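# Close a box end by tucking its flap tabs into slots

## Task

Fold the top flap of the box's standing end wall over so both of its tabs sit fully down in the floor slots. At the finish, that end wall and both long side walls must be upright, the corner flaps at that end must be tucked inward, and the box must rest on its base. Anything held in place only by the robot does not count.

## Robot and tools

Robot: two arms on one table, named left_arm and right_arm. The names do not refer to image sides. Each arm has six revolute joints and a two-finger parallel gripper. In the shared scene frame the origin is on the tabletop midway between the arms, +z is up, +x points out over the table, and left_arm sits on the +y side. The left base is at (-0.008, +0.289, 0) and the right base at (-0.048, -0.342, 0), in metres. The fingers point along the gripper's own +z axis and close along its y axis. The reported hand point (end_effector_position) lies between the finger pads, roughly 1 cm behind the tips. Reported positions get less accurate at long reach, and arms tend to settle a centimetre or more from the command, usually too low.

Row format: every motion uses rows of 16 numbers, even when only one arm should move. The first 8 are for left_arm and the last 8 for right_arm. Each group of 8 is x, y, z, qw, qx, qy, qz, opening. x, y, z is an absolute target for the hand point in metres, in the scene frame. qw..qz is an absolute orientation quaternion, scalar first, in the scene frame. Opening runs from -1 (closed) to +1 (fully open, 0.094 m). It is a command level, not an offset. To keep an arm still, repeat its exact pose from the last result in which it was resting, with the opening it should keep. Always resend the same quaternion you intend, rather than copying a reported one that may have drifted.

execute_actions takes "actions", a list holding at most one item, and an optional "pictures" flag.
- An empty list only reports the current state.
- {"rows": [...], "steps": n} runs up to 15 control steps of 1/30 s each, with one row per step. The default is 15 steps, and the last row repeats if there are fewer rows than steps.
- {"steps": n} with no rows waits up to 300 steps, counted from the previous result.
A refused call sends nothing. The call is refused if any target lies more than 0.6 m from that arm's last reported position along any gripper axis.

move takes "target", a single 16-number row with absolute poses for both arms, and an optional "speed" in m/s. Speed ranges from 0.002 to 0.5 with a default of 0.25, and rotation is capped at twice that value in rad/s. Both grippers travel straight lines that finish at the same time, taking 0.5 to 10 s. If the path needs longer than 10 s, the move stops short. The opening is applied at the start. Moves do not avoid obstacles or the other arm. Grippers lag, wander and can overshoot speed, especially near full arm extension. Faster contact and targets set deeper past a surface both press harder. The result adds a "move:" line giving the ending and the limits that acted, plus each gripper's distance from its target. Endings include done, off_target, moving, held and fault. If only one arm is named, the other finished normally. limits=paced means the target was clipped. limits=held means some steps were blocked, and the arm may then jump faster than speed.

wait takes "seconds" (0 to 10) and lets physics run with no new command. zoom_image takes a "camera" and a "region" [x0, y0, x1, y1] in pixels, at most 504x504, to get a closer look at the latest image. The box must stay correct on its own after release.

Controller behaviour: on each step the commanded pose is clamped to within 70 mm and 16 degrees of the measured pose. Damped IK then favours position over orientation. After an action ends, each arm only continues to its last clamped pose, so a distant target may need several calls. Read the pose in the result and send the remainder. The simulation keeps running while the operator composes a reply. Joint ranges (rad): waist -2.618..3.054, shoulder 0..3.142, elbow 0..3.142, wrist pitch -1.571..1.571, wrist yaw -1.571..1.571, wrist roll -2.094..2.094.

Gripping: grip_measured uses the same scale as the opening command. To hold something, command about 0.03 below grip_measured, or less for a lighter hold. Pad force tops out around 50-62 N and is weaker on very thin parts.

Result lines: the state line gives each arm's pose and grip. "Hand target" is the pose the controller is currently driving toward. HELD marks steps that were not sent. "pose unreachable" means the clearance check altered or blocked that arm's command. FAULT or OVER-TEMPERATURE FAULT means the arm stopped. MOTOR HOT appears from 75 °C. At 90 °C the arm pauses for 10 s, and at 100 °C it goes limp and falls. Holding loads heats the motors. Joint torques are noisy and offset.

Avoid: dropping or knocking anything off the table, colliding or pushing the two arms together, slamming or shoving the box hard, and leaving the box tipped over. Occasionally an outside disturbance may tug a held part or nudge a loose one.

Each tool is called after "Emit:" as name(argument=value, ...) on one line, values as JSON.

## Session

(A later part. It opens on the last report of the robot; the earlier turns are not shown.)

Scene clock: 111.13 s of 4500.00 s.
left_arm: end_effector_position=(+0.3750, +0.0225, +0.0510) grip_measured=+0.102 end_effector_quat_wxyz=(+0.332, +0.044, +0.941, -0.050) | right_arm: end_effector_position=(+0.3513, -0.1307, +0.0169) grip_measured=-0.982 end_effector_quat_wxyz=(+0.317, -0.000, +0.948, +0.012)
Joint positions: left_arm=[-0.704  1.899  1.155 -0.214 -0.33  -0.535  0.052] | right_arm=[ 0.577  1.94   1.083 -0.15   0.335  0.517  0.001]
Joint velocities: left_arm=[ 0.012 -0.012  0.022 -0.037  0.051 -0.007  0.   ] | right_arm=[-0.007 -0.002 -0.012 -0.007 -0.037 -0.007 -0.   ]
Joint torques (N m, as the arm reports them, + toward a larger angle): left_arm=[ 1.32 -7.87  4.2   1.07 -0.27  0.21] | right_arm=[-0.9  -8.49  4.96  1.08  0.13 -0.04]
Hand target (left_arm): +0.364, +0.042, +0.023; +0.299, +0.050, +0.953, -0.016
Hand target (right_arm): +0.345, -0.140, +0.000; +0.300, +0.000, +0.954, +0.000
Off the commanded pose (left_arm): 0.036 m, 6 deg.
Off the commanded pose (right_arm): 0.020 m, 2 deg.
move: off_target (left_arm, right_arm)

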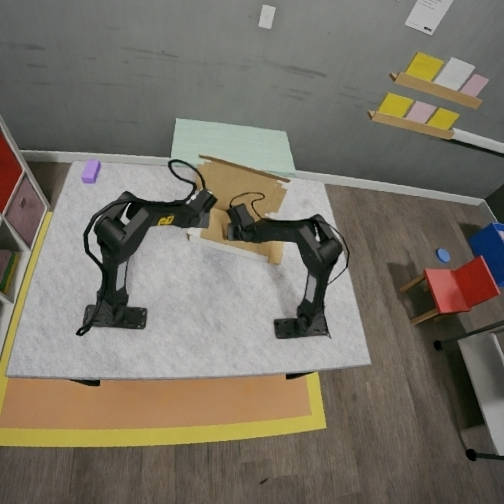

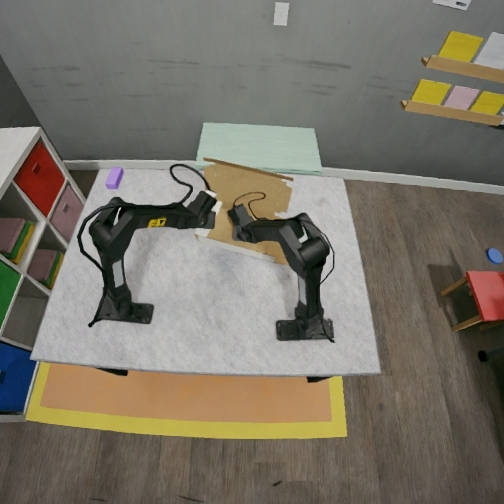

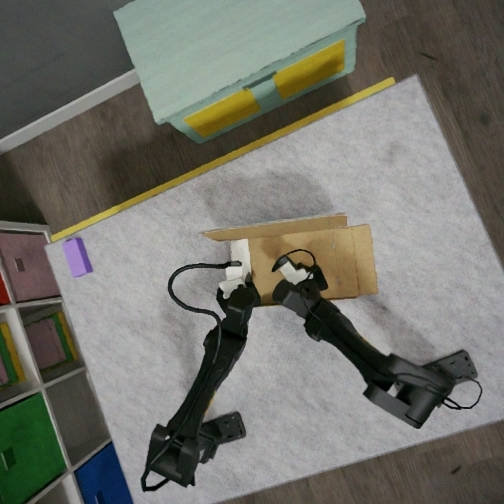

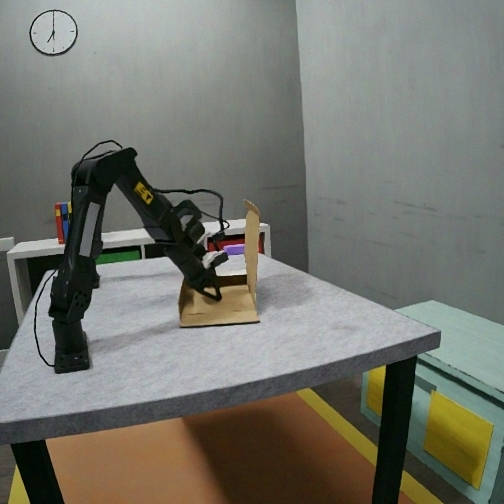

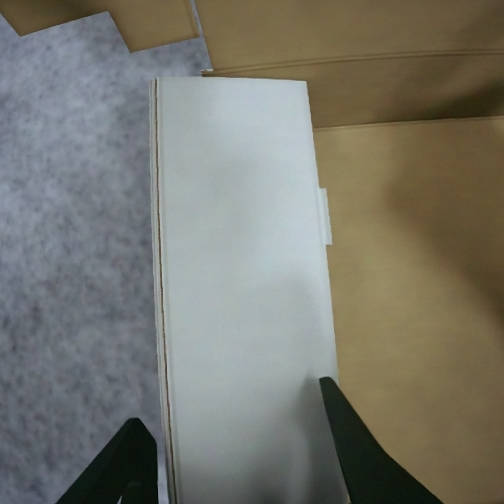

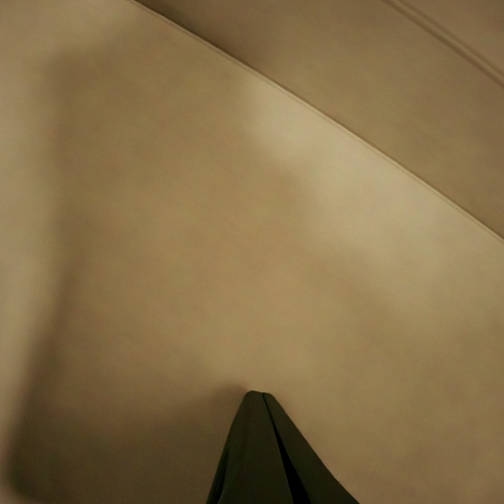

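Emit:
move(target=[0.30,0.14,0.16,0.30,0.05,0.953,-0.016,0.1,0.345,-0.14,0.005,0.30,0,0.953,0,-1], speed=0.15)

Emit:
zoom_image(camera="cam_high", region=[190,210,310,330])

Emit:
zoom_image(camera="cam_head_left", region=[160,170,260,270])

Scene clock: 118.20 s of 4500.00 s.
left_arm: end_effector_position=(+0.3071, +0.1362, +0.1621) grip_measured=+0.102 end_effector_quat_wxyz=(+0.308, +0.047, +0.950, -0.019) | right_arm: end_effector_position=(+0.3513, -0.1307, +0.0169) grip_measured=-0.982 end_effector_quat_wxyz=(+0.317, -0.000, +0.948, +0.012)
Joint positions: left_arm=[-0.564  1.359  1.074 -0.716 -0.276 -0.413  0.052] | right_arm=[ 0.577  1.94   1.083 -0.15   0.335  0.517  0.001]
Joint velocities: left_arm=[ 0.002 -0.017 -0.012 -0.051 -0.066 -0.022 -0.   ] | right_arm=[-0.012  0.002 -0.012 -0.007 -0.007  0.007  0.001]
Joint torques (N m, as the arm reports them, + toward a larger angle): left_arm=[ 0.61 -6.07  8.11  1.04 -0.08  0.13] | right_arm=[-0.91 -9.38  5.75  0.89  0.12 -0.04]
Hand target (left_arm): +0.303, +0.140, +0.162; +0.301, +0.050, +0.952, -0.016
Hand target (right_arm): +0.345, -0.140, +0.005; +0.300, -0.000, +0.954, +0.000
Off the commanded pose (left_arm): 0.008 m, 1 deg.
Off the commanded pose (right_arm): 0.016 m, 2 deg.
After step 90, 2.27 s passed at rest.
move: off_target (right_arm)

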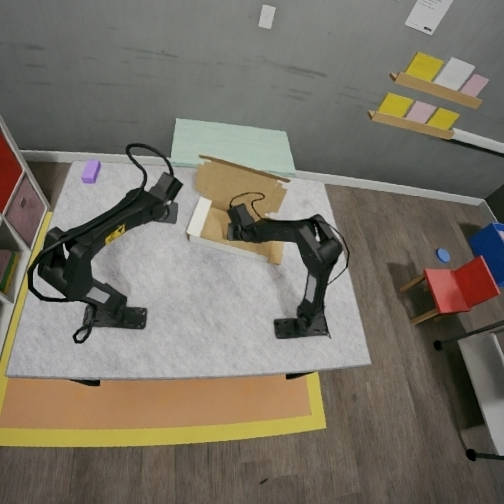

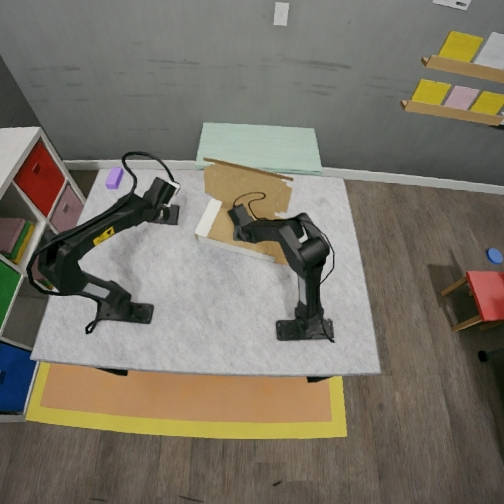

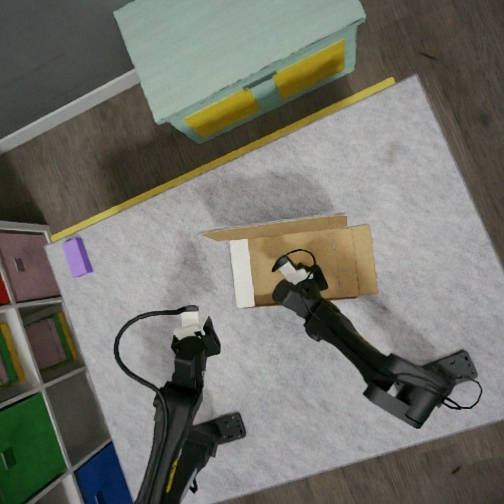

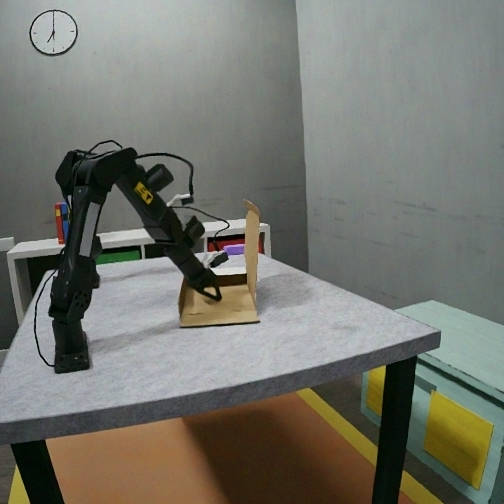

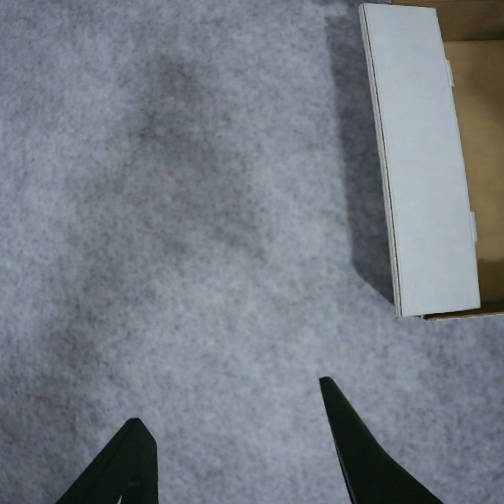

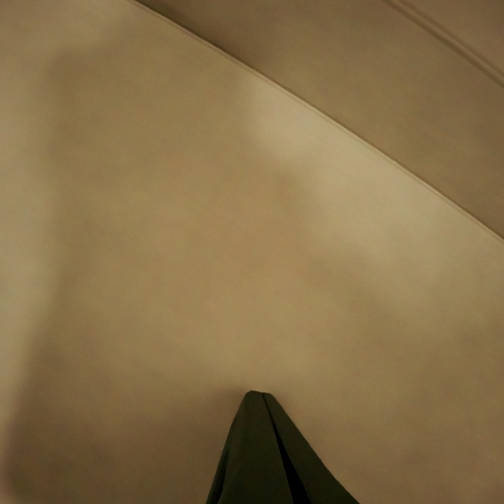

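Region (190, 210, 310, 330) of cam_high's 504x504 image, scaled by 4.200, with more detail than that image has.

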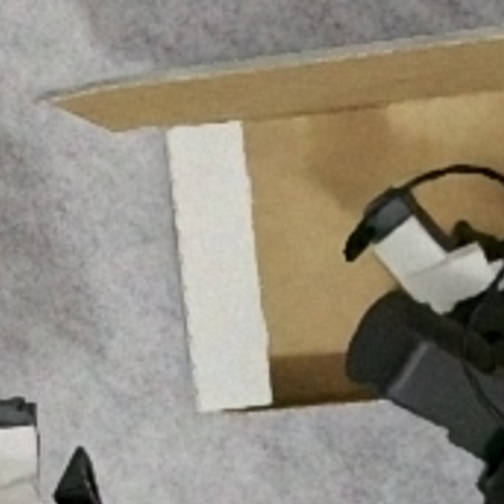

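Region (160, 170, 260, 270) of cam_head_left's 504x504 image, scaled by 5.040, with more detail than that image has.

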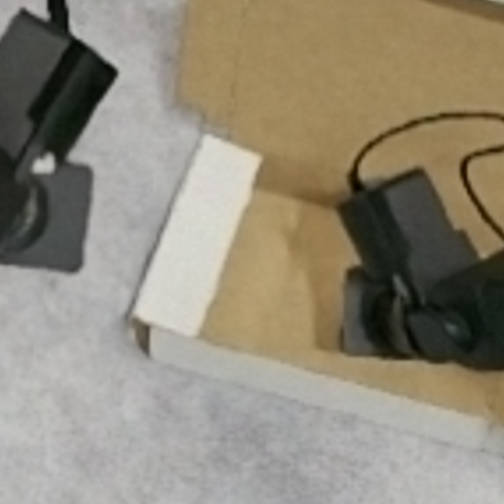

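Emit:
move(target=[0.375,0.012,0.10,0.30,0.05,0.953,-0.016,-1,0.345,-0.14,0.0,0.30,0,0.953,0,-1], speed=0.15)

Emit:
move(target=[0.375,0.014,0.02,0.30,0.05,0.953,-0.016,-1,0.345,-0.14,0.0,0.30,0,0.953,0,-1], speed=0.04)

Emit:
zoom_image(camera="cam_high", region=[190,210,310,330])

Scene clock: 126.93 s of 4500.00 s.
left_arm: end_effector_position=(+0.3663, +0.0161, +0.0897) grip_measured=-0.998 end_effector_quat_wxyz=(+0.285, +0.057, +0.957, -0.013) | right_arm: end_effector_position=(+0.3513, -0.1307, +0.0169) grip_measured=-0.982 end_effector_quat_wxyz=(+0.317, -0.000, +0.948, +0.012)
Joint positions: left_arm=[-0.731  1.905  1.398 -0.585 -0.338 -0.557  0.   ] | right_arm=[ 0.577  1.94   1.083 -0.15   0.335  0.517  0.001]
Joint velocities: left_arm=[-0.012 -0.012 -0.002 -0.081 -0.066  0.007 -0.001] | right_arm=[ 0.002 -0.007  0.002 -0.066 -0.051 -0.022 -0.   ]
Joint torques (N m, as the arm reports them, + toward a larger angle): left_arm=[-0.61 -9.96 10.23  1.18 -0.42 -0.02] | right_arm=[-0.9  -8.48  4.96  1.08  0.13 -0.04]
Hand target (left_arm): +0.372, +0.011, +0.097; +0.299, +0.050, +0.953, -0.016
Hand target (right_arm): +0.345, -0.140, +0.000; +0.300, +0.000, +0.954, +0.000
Off the commanded pose (left_arm): 0.014 m, 2 deg.
Off the commanded pose (right_arm): 0.020 m, 2 deg.
After step 90, 4.20 s passed at rest.
move: off_target (left_arm, right_arm)

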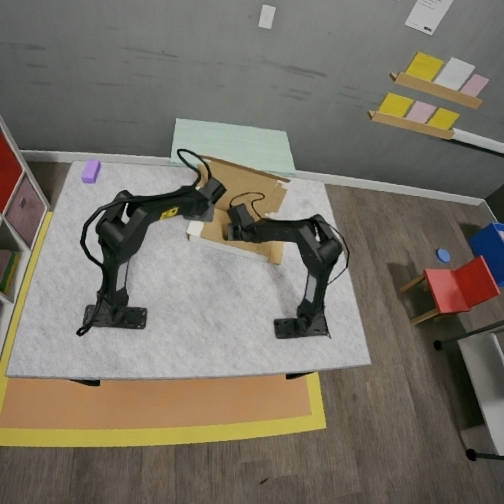

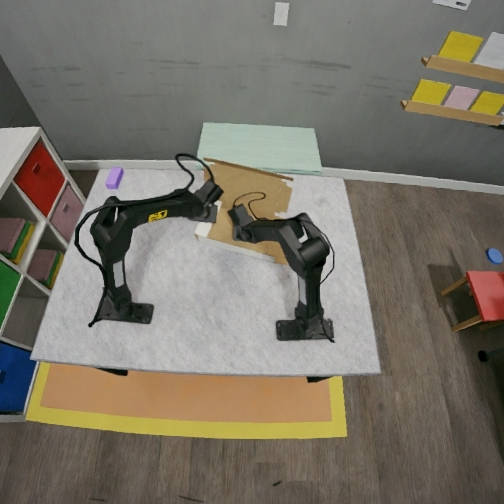

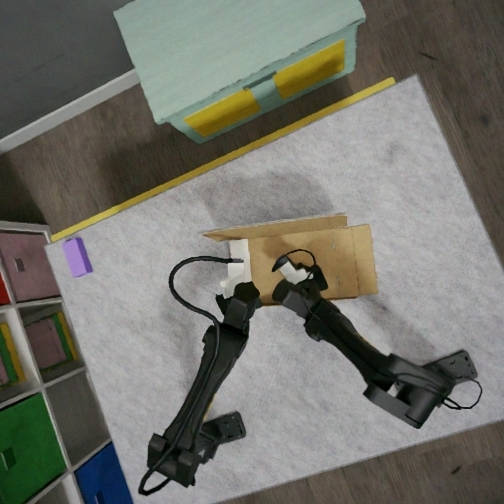

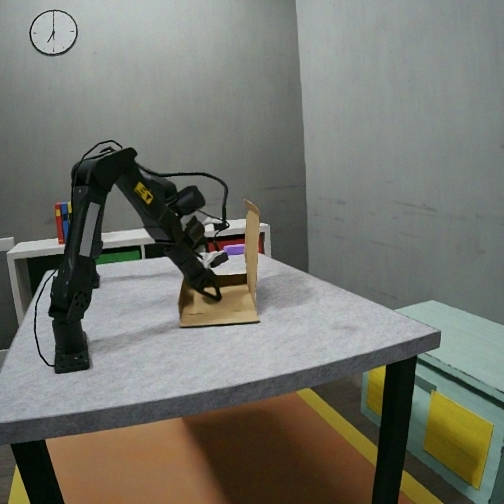

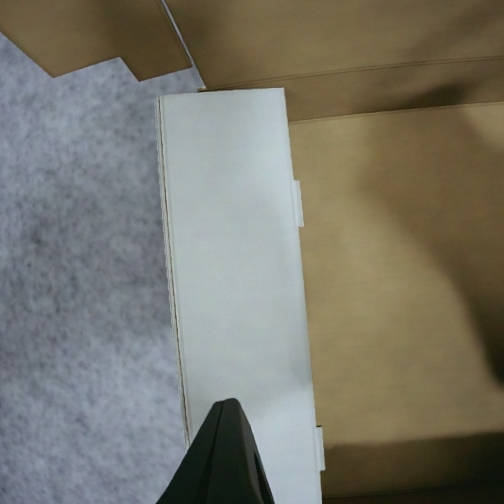

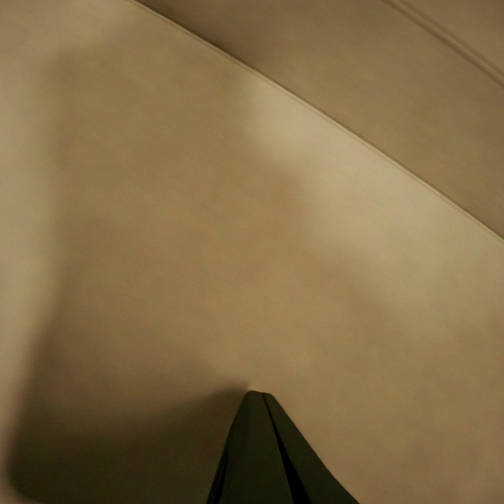

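Scene clock: 129.07 s of 4500.00 s.
left_arm: end_effector_position=(+0.3862, +0.0038, +0.0559) grip_measured=-0.998 end_effector_quat_wxyz=(+0.336, +0.042, +0.940, -0.040) | right_arm: end_effector_position=(+0.3513, -0.1306, +0.0169) grip_measured=-0.982 end_effector_quat_wxyz=(+0.317, -0.000, +0.948, +0.012)
Joint positions: left_arm=[-0.731  1.969  1.275 -0.277 -0.367 -0.557  0.   ] | right_arm=[ 0.577  1.94   1.083 -0.15   0.335  0.517  0.001]
Joint velocities: left_arm=[-0.012  0.012 -0.002 -0.081  0.022  0.037  0.   ] | right_arm=[ 0.002 -0.007 -0.002  0.037 -0.007 -0.066  0.   ]
Joint torques (N m, as the arm reports them, + toward a larger angle): left_arm=[ 0.25 -7.5   4.38  1.18 -0.06  0.01] | right_arm=[-0.89 -8.48  4.97  1.07  0.13 -0.04]
Hand target (left_arm): +0.373, +0.015, +0.022; +0.300, +0.050, +0.953, -0.016
Hand target (right_arm): +0.345, -0.140, +0.000; +0.300, +0.000, +0.954, +0.000
Off the commanded pose (left_arm): 0.039 m, 5 deg.
Off the commanded pose (right_arm): 0.020 m, 2 deg.
move: off_target (left_arm, right_arm)

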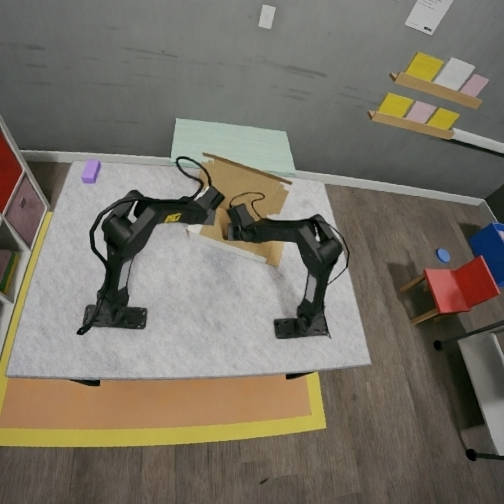

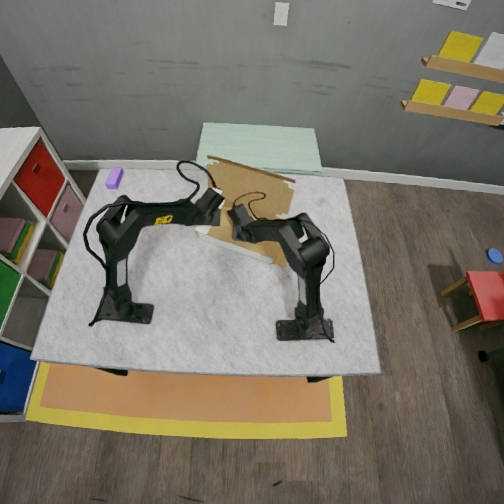

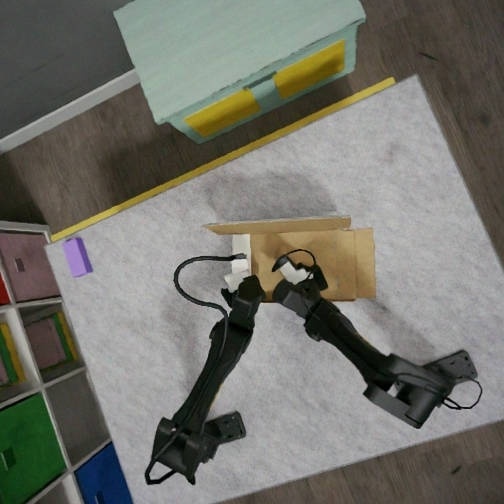

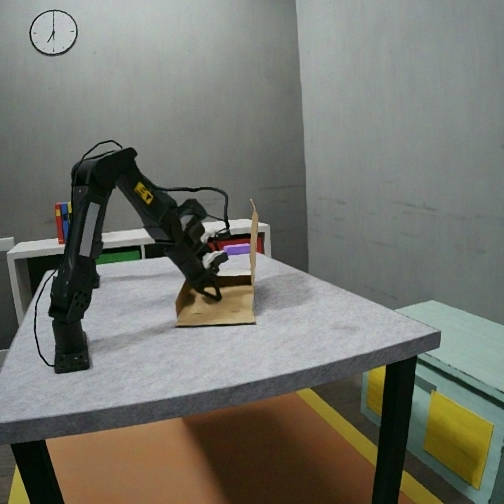

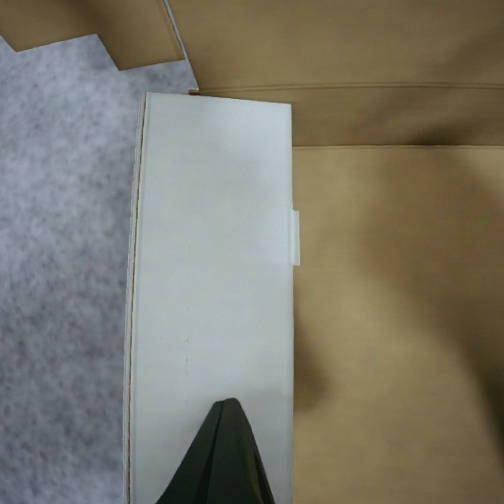

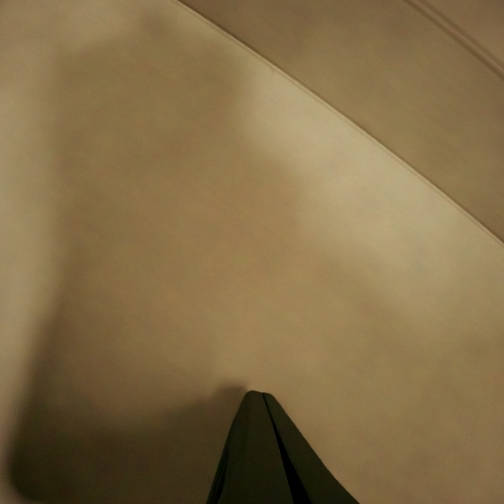

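Region (190, 210, 310, 330) of cam_high's 504x504 image, scaled by 4.200, with more detail than that image has.

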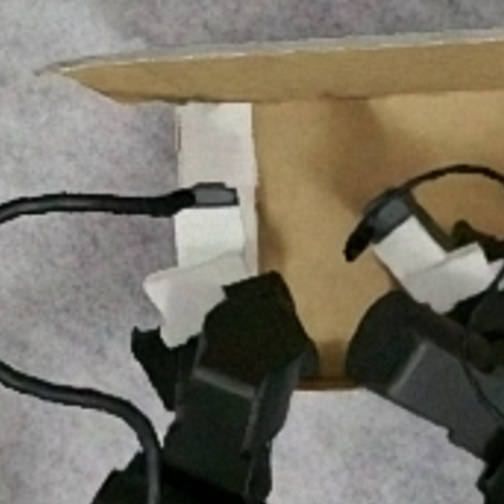

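Emit:
move(target=[0.36,0.03,0.15,0,-0.643,0.766,0,0.5,0.345,-0.14,0.0,0.30,0,0.953,0,-1], speed=0.15)

Emit:
zoom_image(camera="cam_high", region=[170,190,330,350])

Scene clock: 139.93 s of 4500.00 s.
left_arm: end_effector_position=(+0.3653, +0.0247, +0.1429) grip_measured=+0.498 end_effector_quat_wxyz=(+0.014, -0.637, +0.770, -0.045) | right_arm: end_effector_position=(+0.3516, -0.1305, +0.0166) grip_measured=-0.982 end_effector_quat_wxyz=(+0.317, -0.000, +0.948, +0.012)
Joint positions: left_arm=[-0.591  2.285  2.334 -1.527 -0.005 -2.002  0.07 ] | right_arm=[ 0.577  1.942  1.083 -0.148  0.335  0.517  0.001]
Joint velocities: left_arm=[ 0.012  0.002  0.007 -0.051  0.022 -0.007 -0.001] | right_arm=[ 0.002  0.017 -0.002 -0.051  0.022 -0.007 -0.   ]
Joint torques (N m, as the arm reports them, + toward a larger angle): left_arm=[  0.51 -13.61   7.28   0.29  -0.02  -0.01] | right_arm=[-0.9  -8.63  4.97  1.05  0.13 -0.04]
Hand target (left_arm): +0.362, +0.030, +0.148; +0.011, -0.643, +0.764, -0.039
Hand target (right_arm): +0.345, -0.140, +0.000; +0.300, +0.000, +0.954, +0.000
Off the commanded pose (left_arm): 0.010 m, 5 deg.
Off the commanded pose (right_arm): 0.020 m, 2 deg.
joint sent to its limit (left arm) — the command would take joint 4 (wrist pitch) past its lower limit, so that joint was sent only as far as its limit.
After step 90, 2.07 s passed at rest.
move: off_target (left_arm, right_arm)

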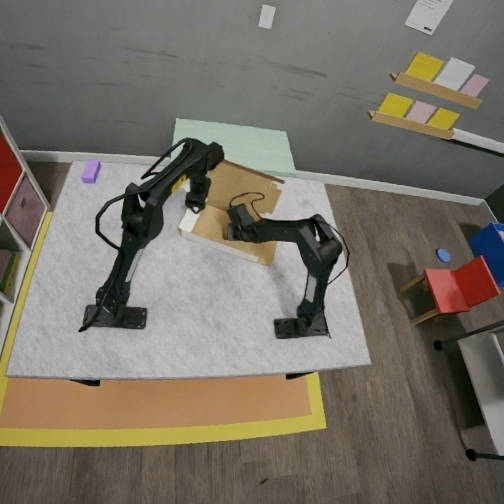

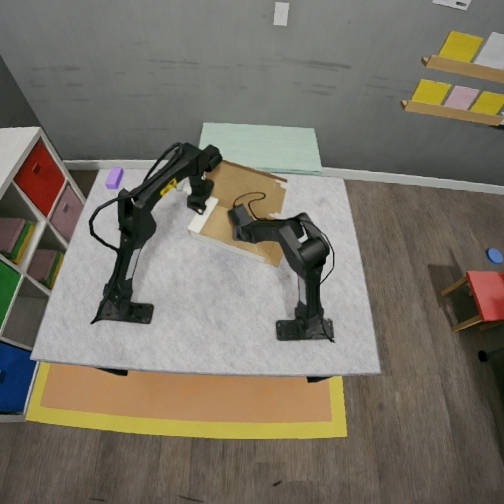

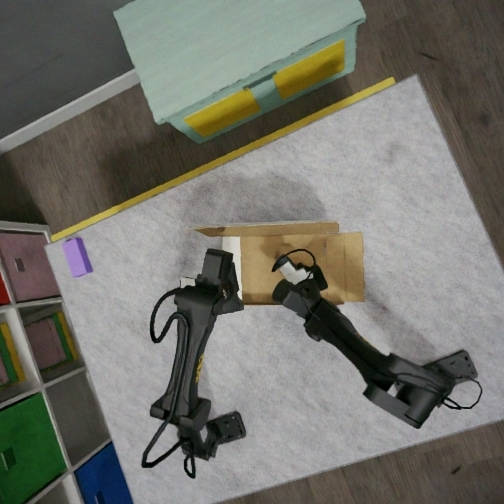

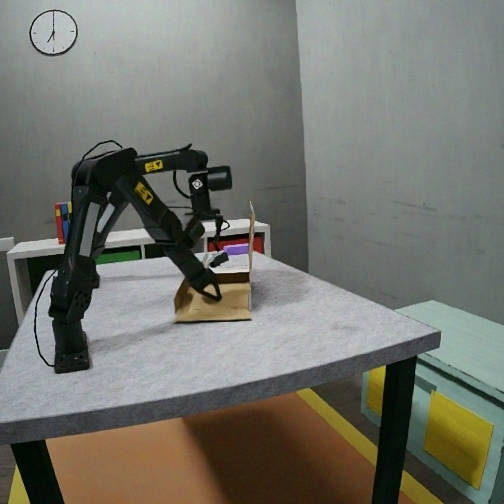

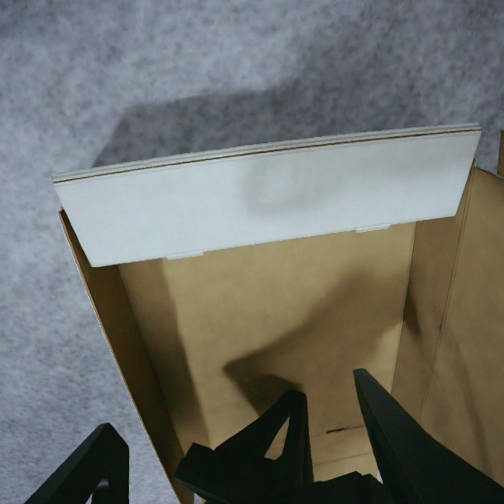

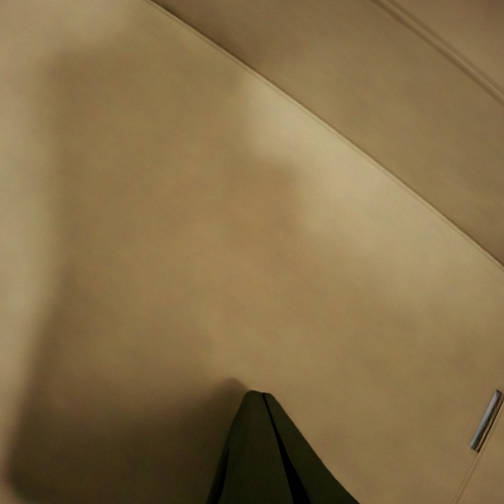

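Region (170, 190, 330, 350) of cam_high's 504x504 image, scaled by 3.150, with more detail than that image has.

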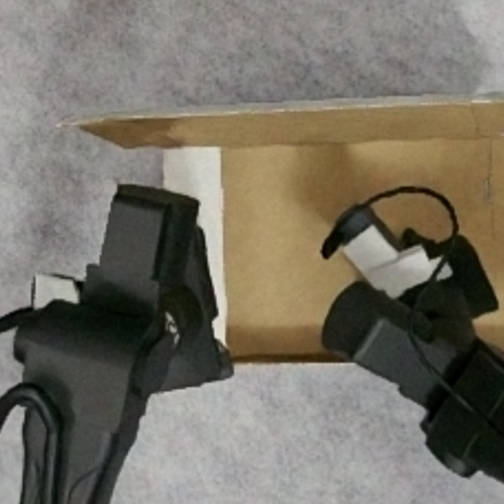

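Emit:
move(target=[0.375,0.045,0.105,0,-0.643,0.766,0,0.3,0.345,-0.14,0.0,0.30,0,0.953,0,-1], speed=0.1)

Emit:
zoom_image(camera="cam_low", region=[130,170,290,330])

Scene clock: 146.47 s of 4500.00 s.
left_arm: end_effector_position=(+0.3762, +0.0428, +0.1119) grip_measured=+0.302 end_effector_quat_wxyz=(+0.003, -0.645, +0.764, -0.009) | right_arm: end_effector_position=(+0.3516, -0.1305, +0.0166) grip_measured=-0.982 end_effector_quat_wxyz=(+0.317, -0.000, +0.948, +0.012)
Joint positions: left_arm=[-0.543  2.349  2.324 -1.525 -0.001 -1.975  0.061] | right_arm=[ 0.577  1.942  1.083 -0.148  0.335  0.517  0.001]
Joint velocities: left_arm=[-0.022  0.012  0.002 -0.022 -0.007  0.066 -0.001] | right_arm=[ 0.007 -0.012 -0.007 -0.066  0.037 -0.007 -0.001]
Joint torques (N m, as the arm reports them, + toward a larger angle): left_arm=[  0.26 -12.87   5.34   0.42   0.     0.16] | right_arm=[-0.9  -8.61  4.98  1.05  0.13 -0.04]
Hand target (left_arm): +0.375, +0.045, +0.105; -0.000, -0.643, +0.766, +0.000
Hand target (right_arm): +0.345, -0.140, +0.000; +0.300, +0.000, +0.954, +0.000
Off the commanded pose (left_arm): 0.007 m, 1 deg.
Off the commanded pose (right_arm): 0.020 m, 2 deg.
After step 90, 2.63 s passed at rest.
move: off_target (right_arm)

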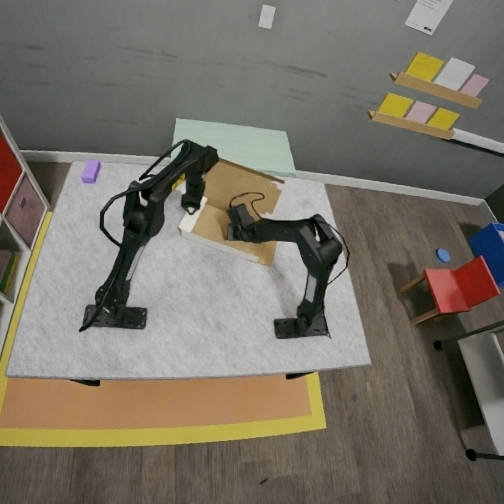

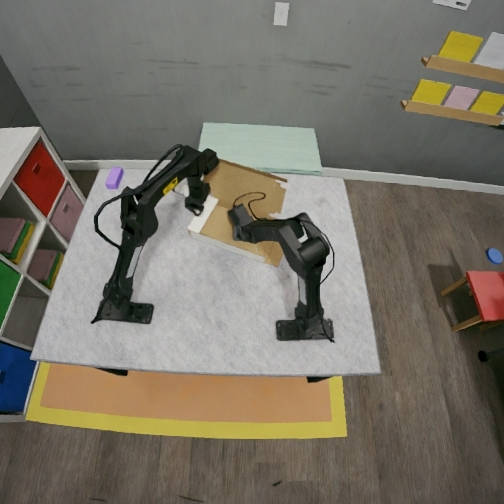

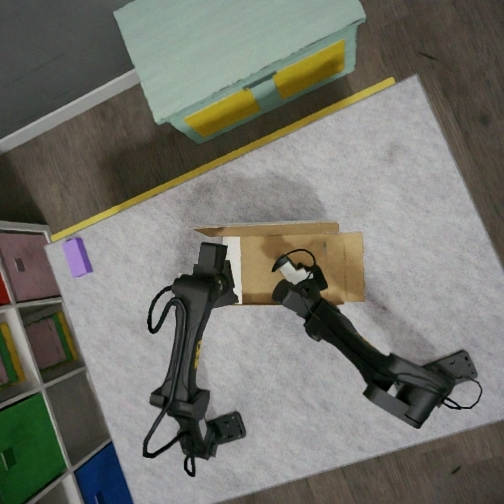

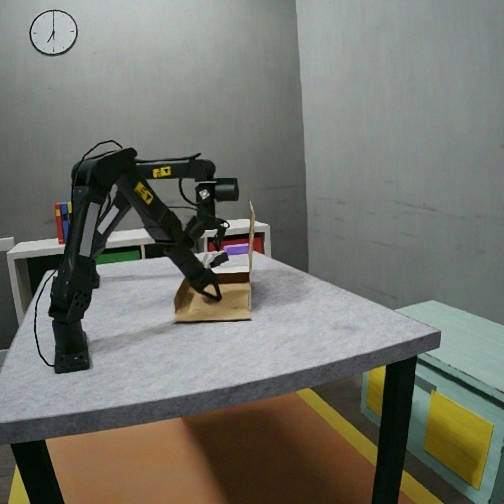

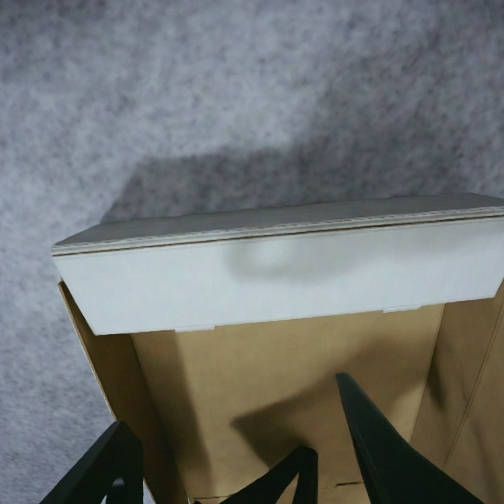

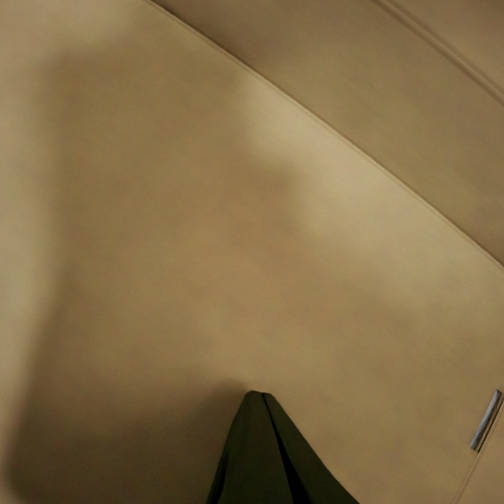

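Region (130, 170, 290, 330) of cam_low's 504x504 image, scaled by 3.150, with more detail than that image has.

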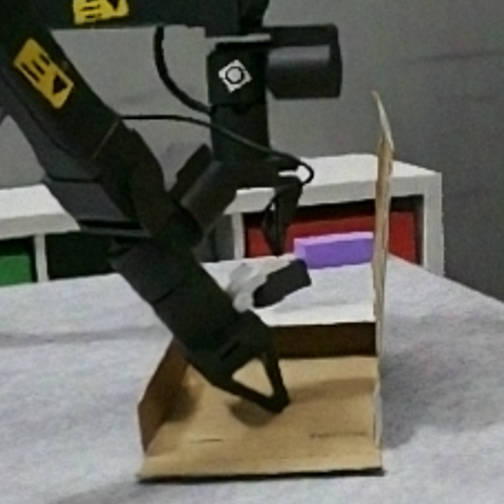

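Emit:
move(target=[0.385,0.06,0.10,0,-0.643,0.766,0,0.3,0.345,-0.14,0.0,0.30,0,0.953,0,-1], speed=0.1)

Emit:
move(target=[0.385,0.06,0.03,0,-0.643,0.766,0,0.3,0.345,-0.14,0.0,0.30,0,0.953,0,-1], speed=0.04)

Emit:
zoom_image(camera="cam_low", region=[130,170,290,330])

Scene clock: 153.43 s of 4500.00 s.
left_arm: end_effector_position=(+0.3857, +0.0584, +0.1086) grip_measured=+0.302 end_effector_quat_wxyz=(+0.003, -0.646, +0.763, -0.008) | right_arm: end_effector_position=(+0.3516, -0.1305, +0.0166) grip_measured=-0.982 end_effector_quat_wxyz=(+0.317, -0.000, +0.948, +0.012)
Joint positions: left_arm=[-0.503  2.349  2.311 -1.515 -0.001 -1.937  0.061] | right_arm=[ 0.577  1.942  1.083 -0.148  0.335  0.517  0.001]
Joint velocities: left_arm=[ 0.002 -0.012 -0.017  0.022 -0.081 -0.037 -0.001] | right_arm=[-0.002 -0.012 -0.002 -0.007  0.037 -0.037  0.001]
Joint torques (N m, as the arm reports them, + toward a larger angle): left_arm=[  0.22 -12.75   5.08   0.46   0.01   0.19] | right_arm=[-0.89 -8.61  4.97  1.05  0.13 -0.04]
Hand target (left_arm): +0.385, +0.060, +0.100; +0.000, -0.643, +0.766, +0.000
Hand target (right_arm): +0.345, -0.140, +0.000; +0.300, +0.000, +0.954, +0.000
Off the commanded pose (left_arm): 0.009 m, 1 deg.
Off the commanded pose (right_arm): 0.020 m, 2 deg.
After step 90, 3.20 s passed at rest.
move: off_target (right_arm)

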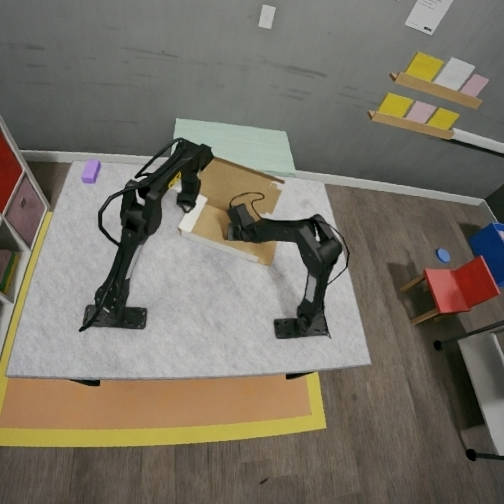

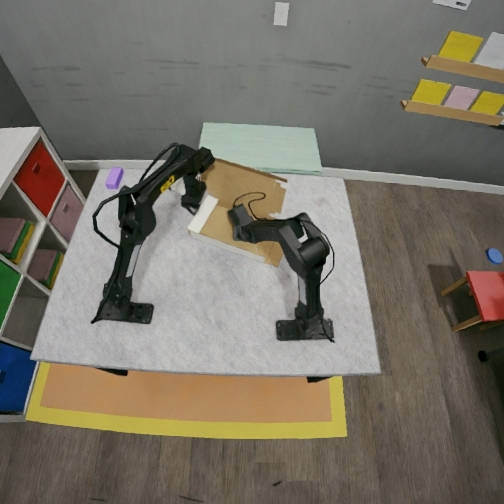

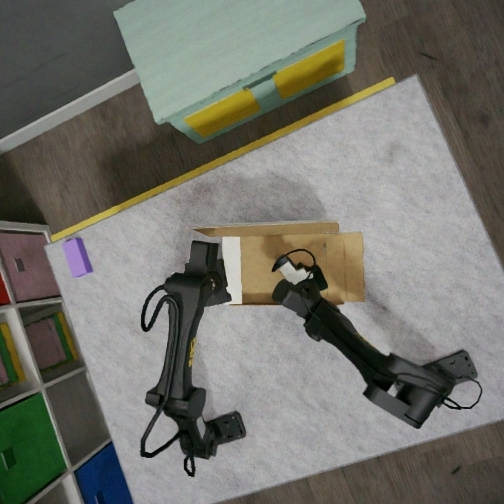

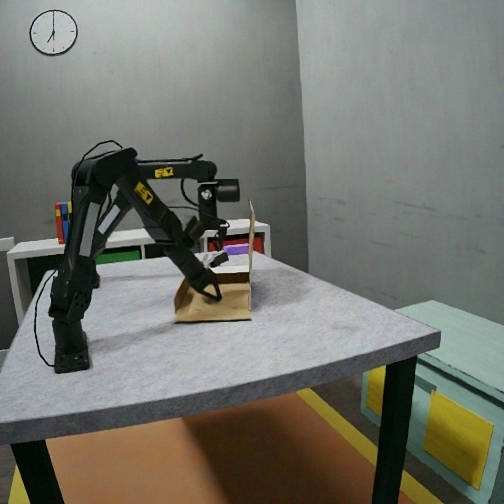

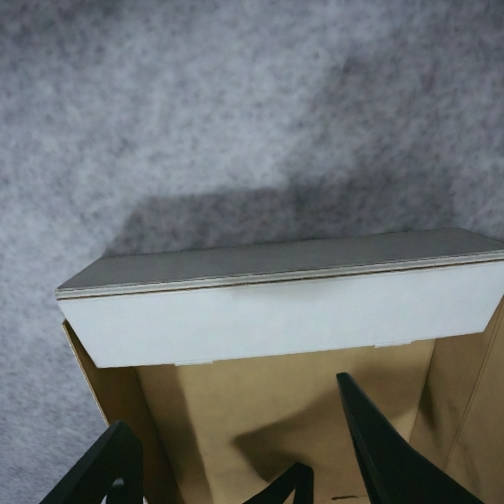

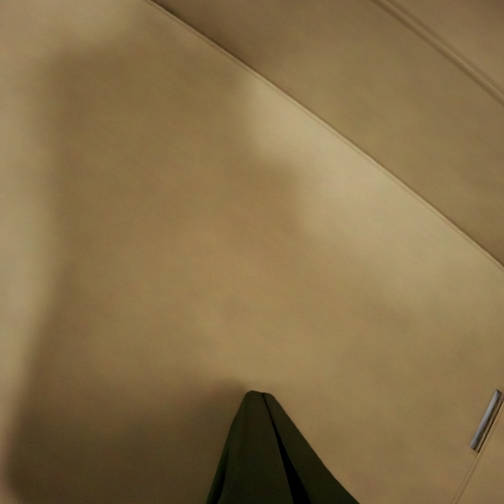

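Scene clock: 155.63 s of 4500.00 s.
left_arm: end_effector_position=(+0.3841, +0.0593, +0.0573) grip_measured=+0.302 end_effector_quat_wxyz=(+0.005, -0.646, +0.763, -0.013) | right_arm: end_effector_position=(+0.3516, -0.1305, +0.0166) grip_measured=-0.982 end_effector_quat_wxyz=(+0.317, -0.000, +0.948, +0.012)
Joint positions: left_arm=[-0.503  2.301  2.023 -1.265 -0.001 -1.936  0.061] | right_arm=[ 0.577  1.942  1.083 -0.148  0.335  0.517  0.001]
Joint velocities: left_arm=[ 0.002 -0.007 -0.007  0.066  0.037 -0.022 -0.   ] | right_arm=[-0.007  0.002  0.002 -0.081 -0.022  0.037 -0.   ]
Joint torques (N m, as the arm reports them, + toward a larger angle): left_arm=[  0.26 -10.32   3.19   0.9    0.01   0.18] | right_arm=[-0.89 -8.61  4.97  1.05  0.13 -0.04]
Hand target (left_arm): +0.383, +0.061, +0.031; -0.000, -0.643, +0.766, +0.001
Hand target (right_arm): +0.345, -0.140, +0.000; +0.300, +0.000, +0.954, +0.000
Off the commanded pose (left_arm): 0.027 m, 2 deg.
Off the commanded pose (right_arm): 0.020 m, 2 deg.
move: off_target (left_arm, right_arm)

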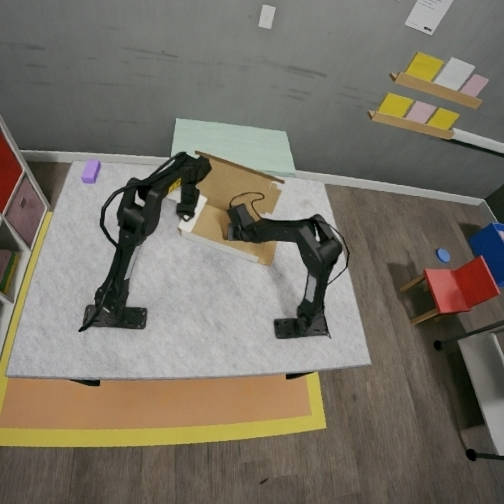

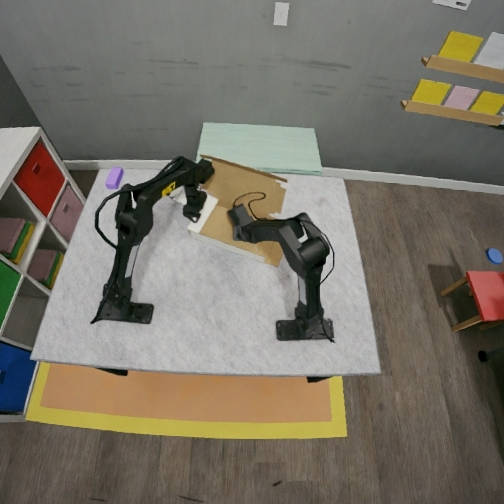

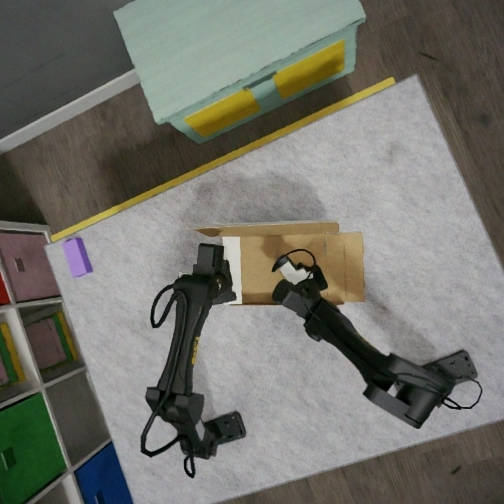

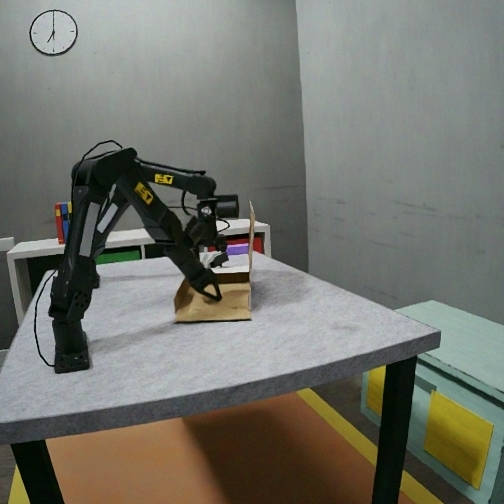

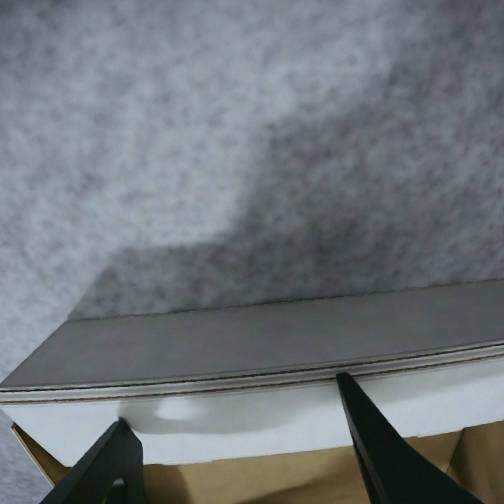

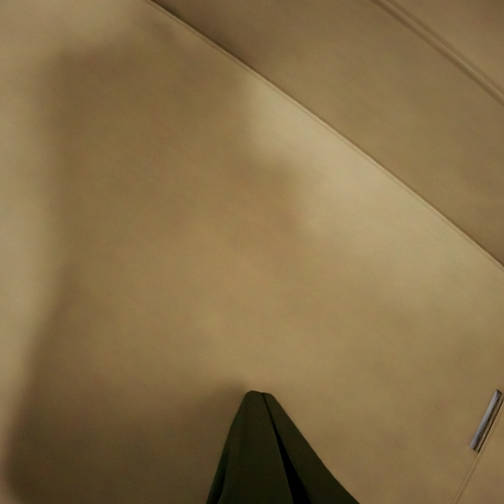

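Region (130, 170, 290, 330) of cam_low's 504x504 image, scaled by 3.150, with more detail than that image has.

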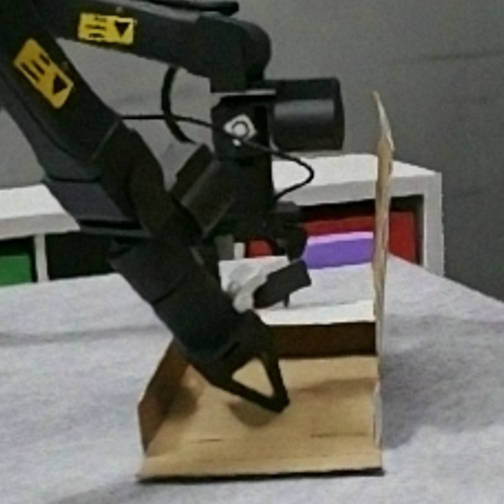

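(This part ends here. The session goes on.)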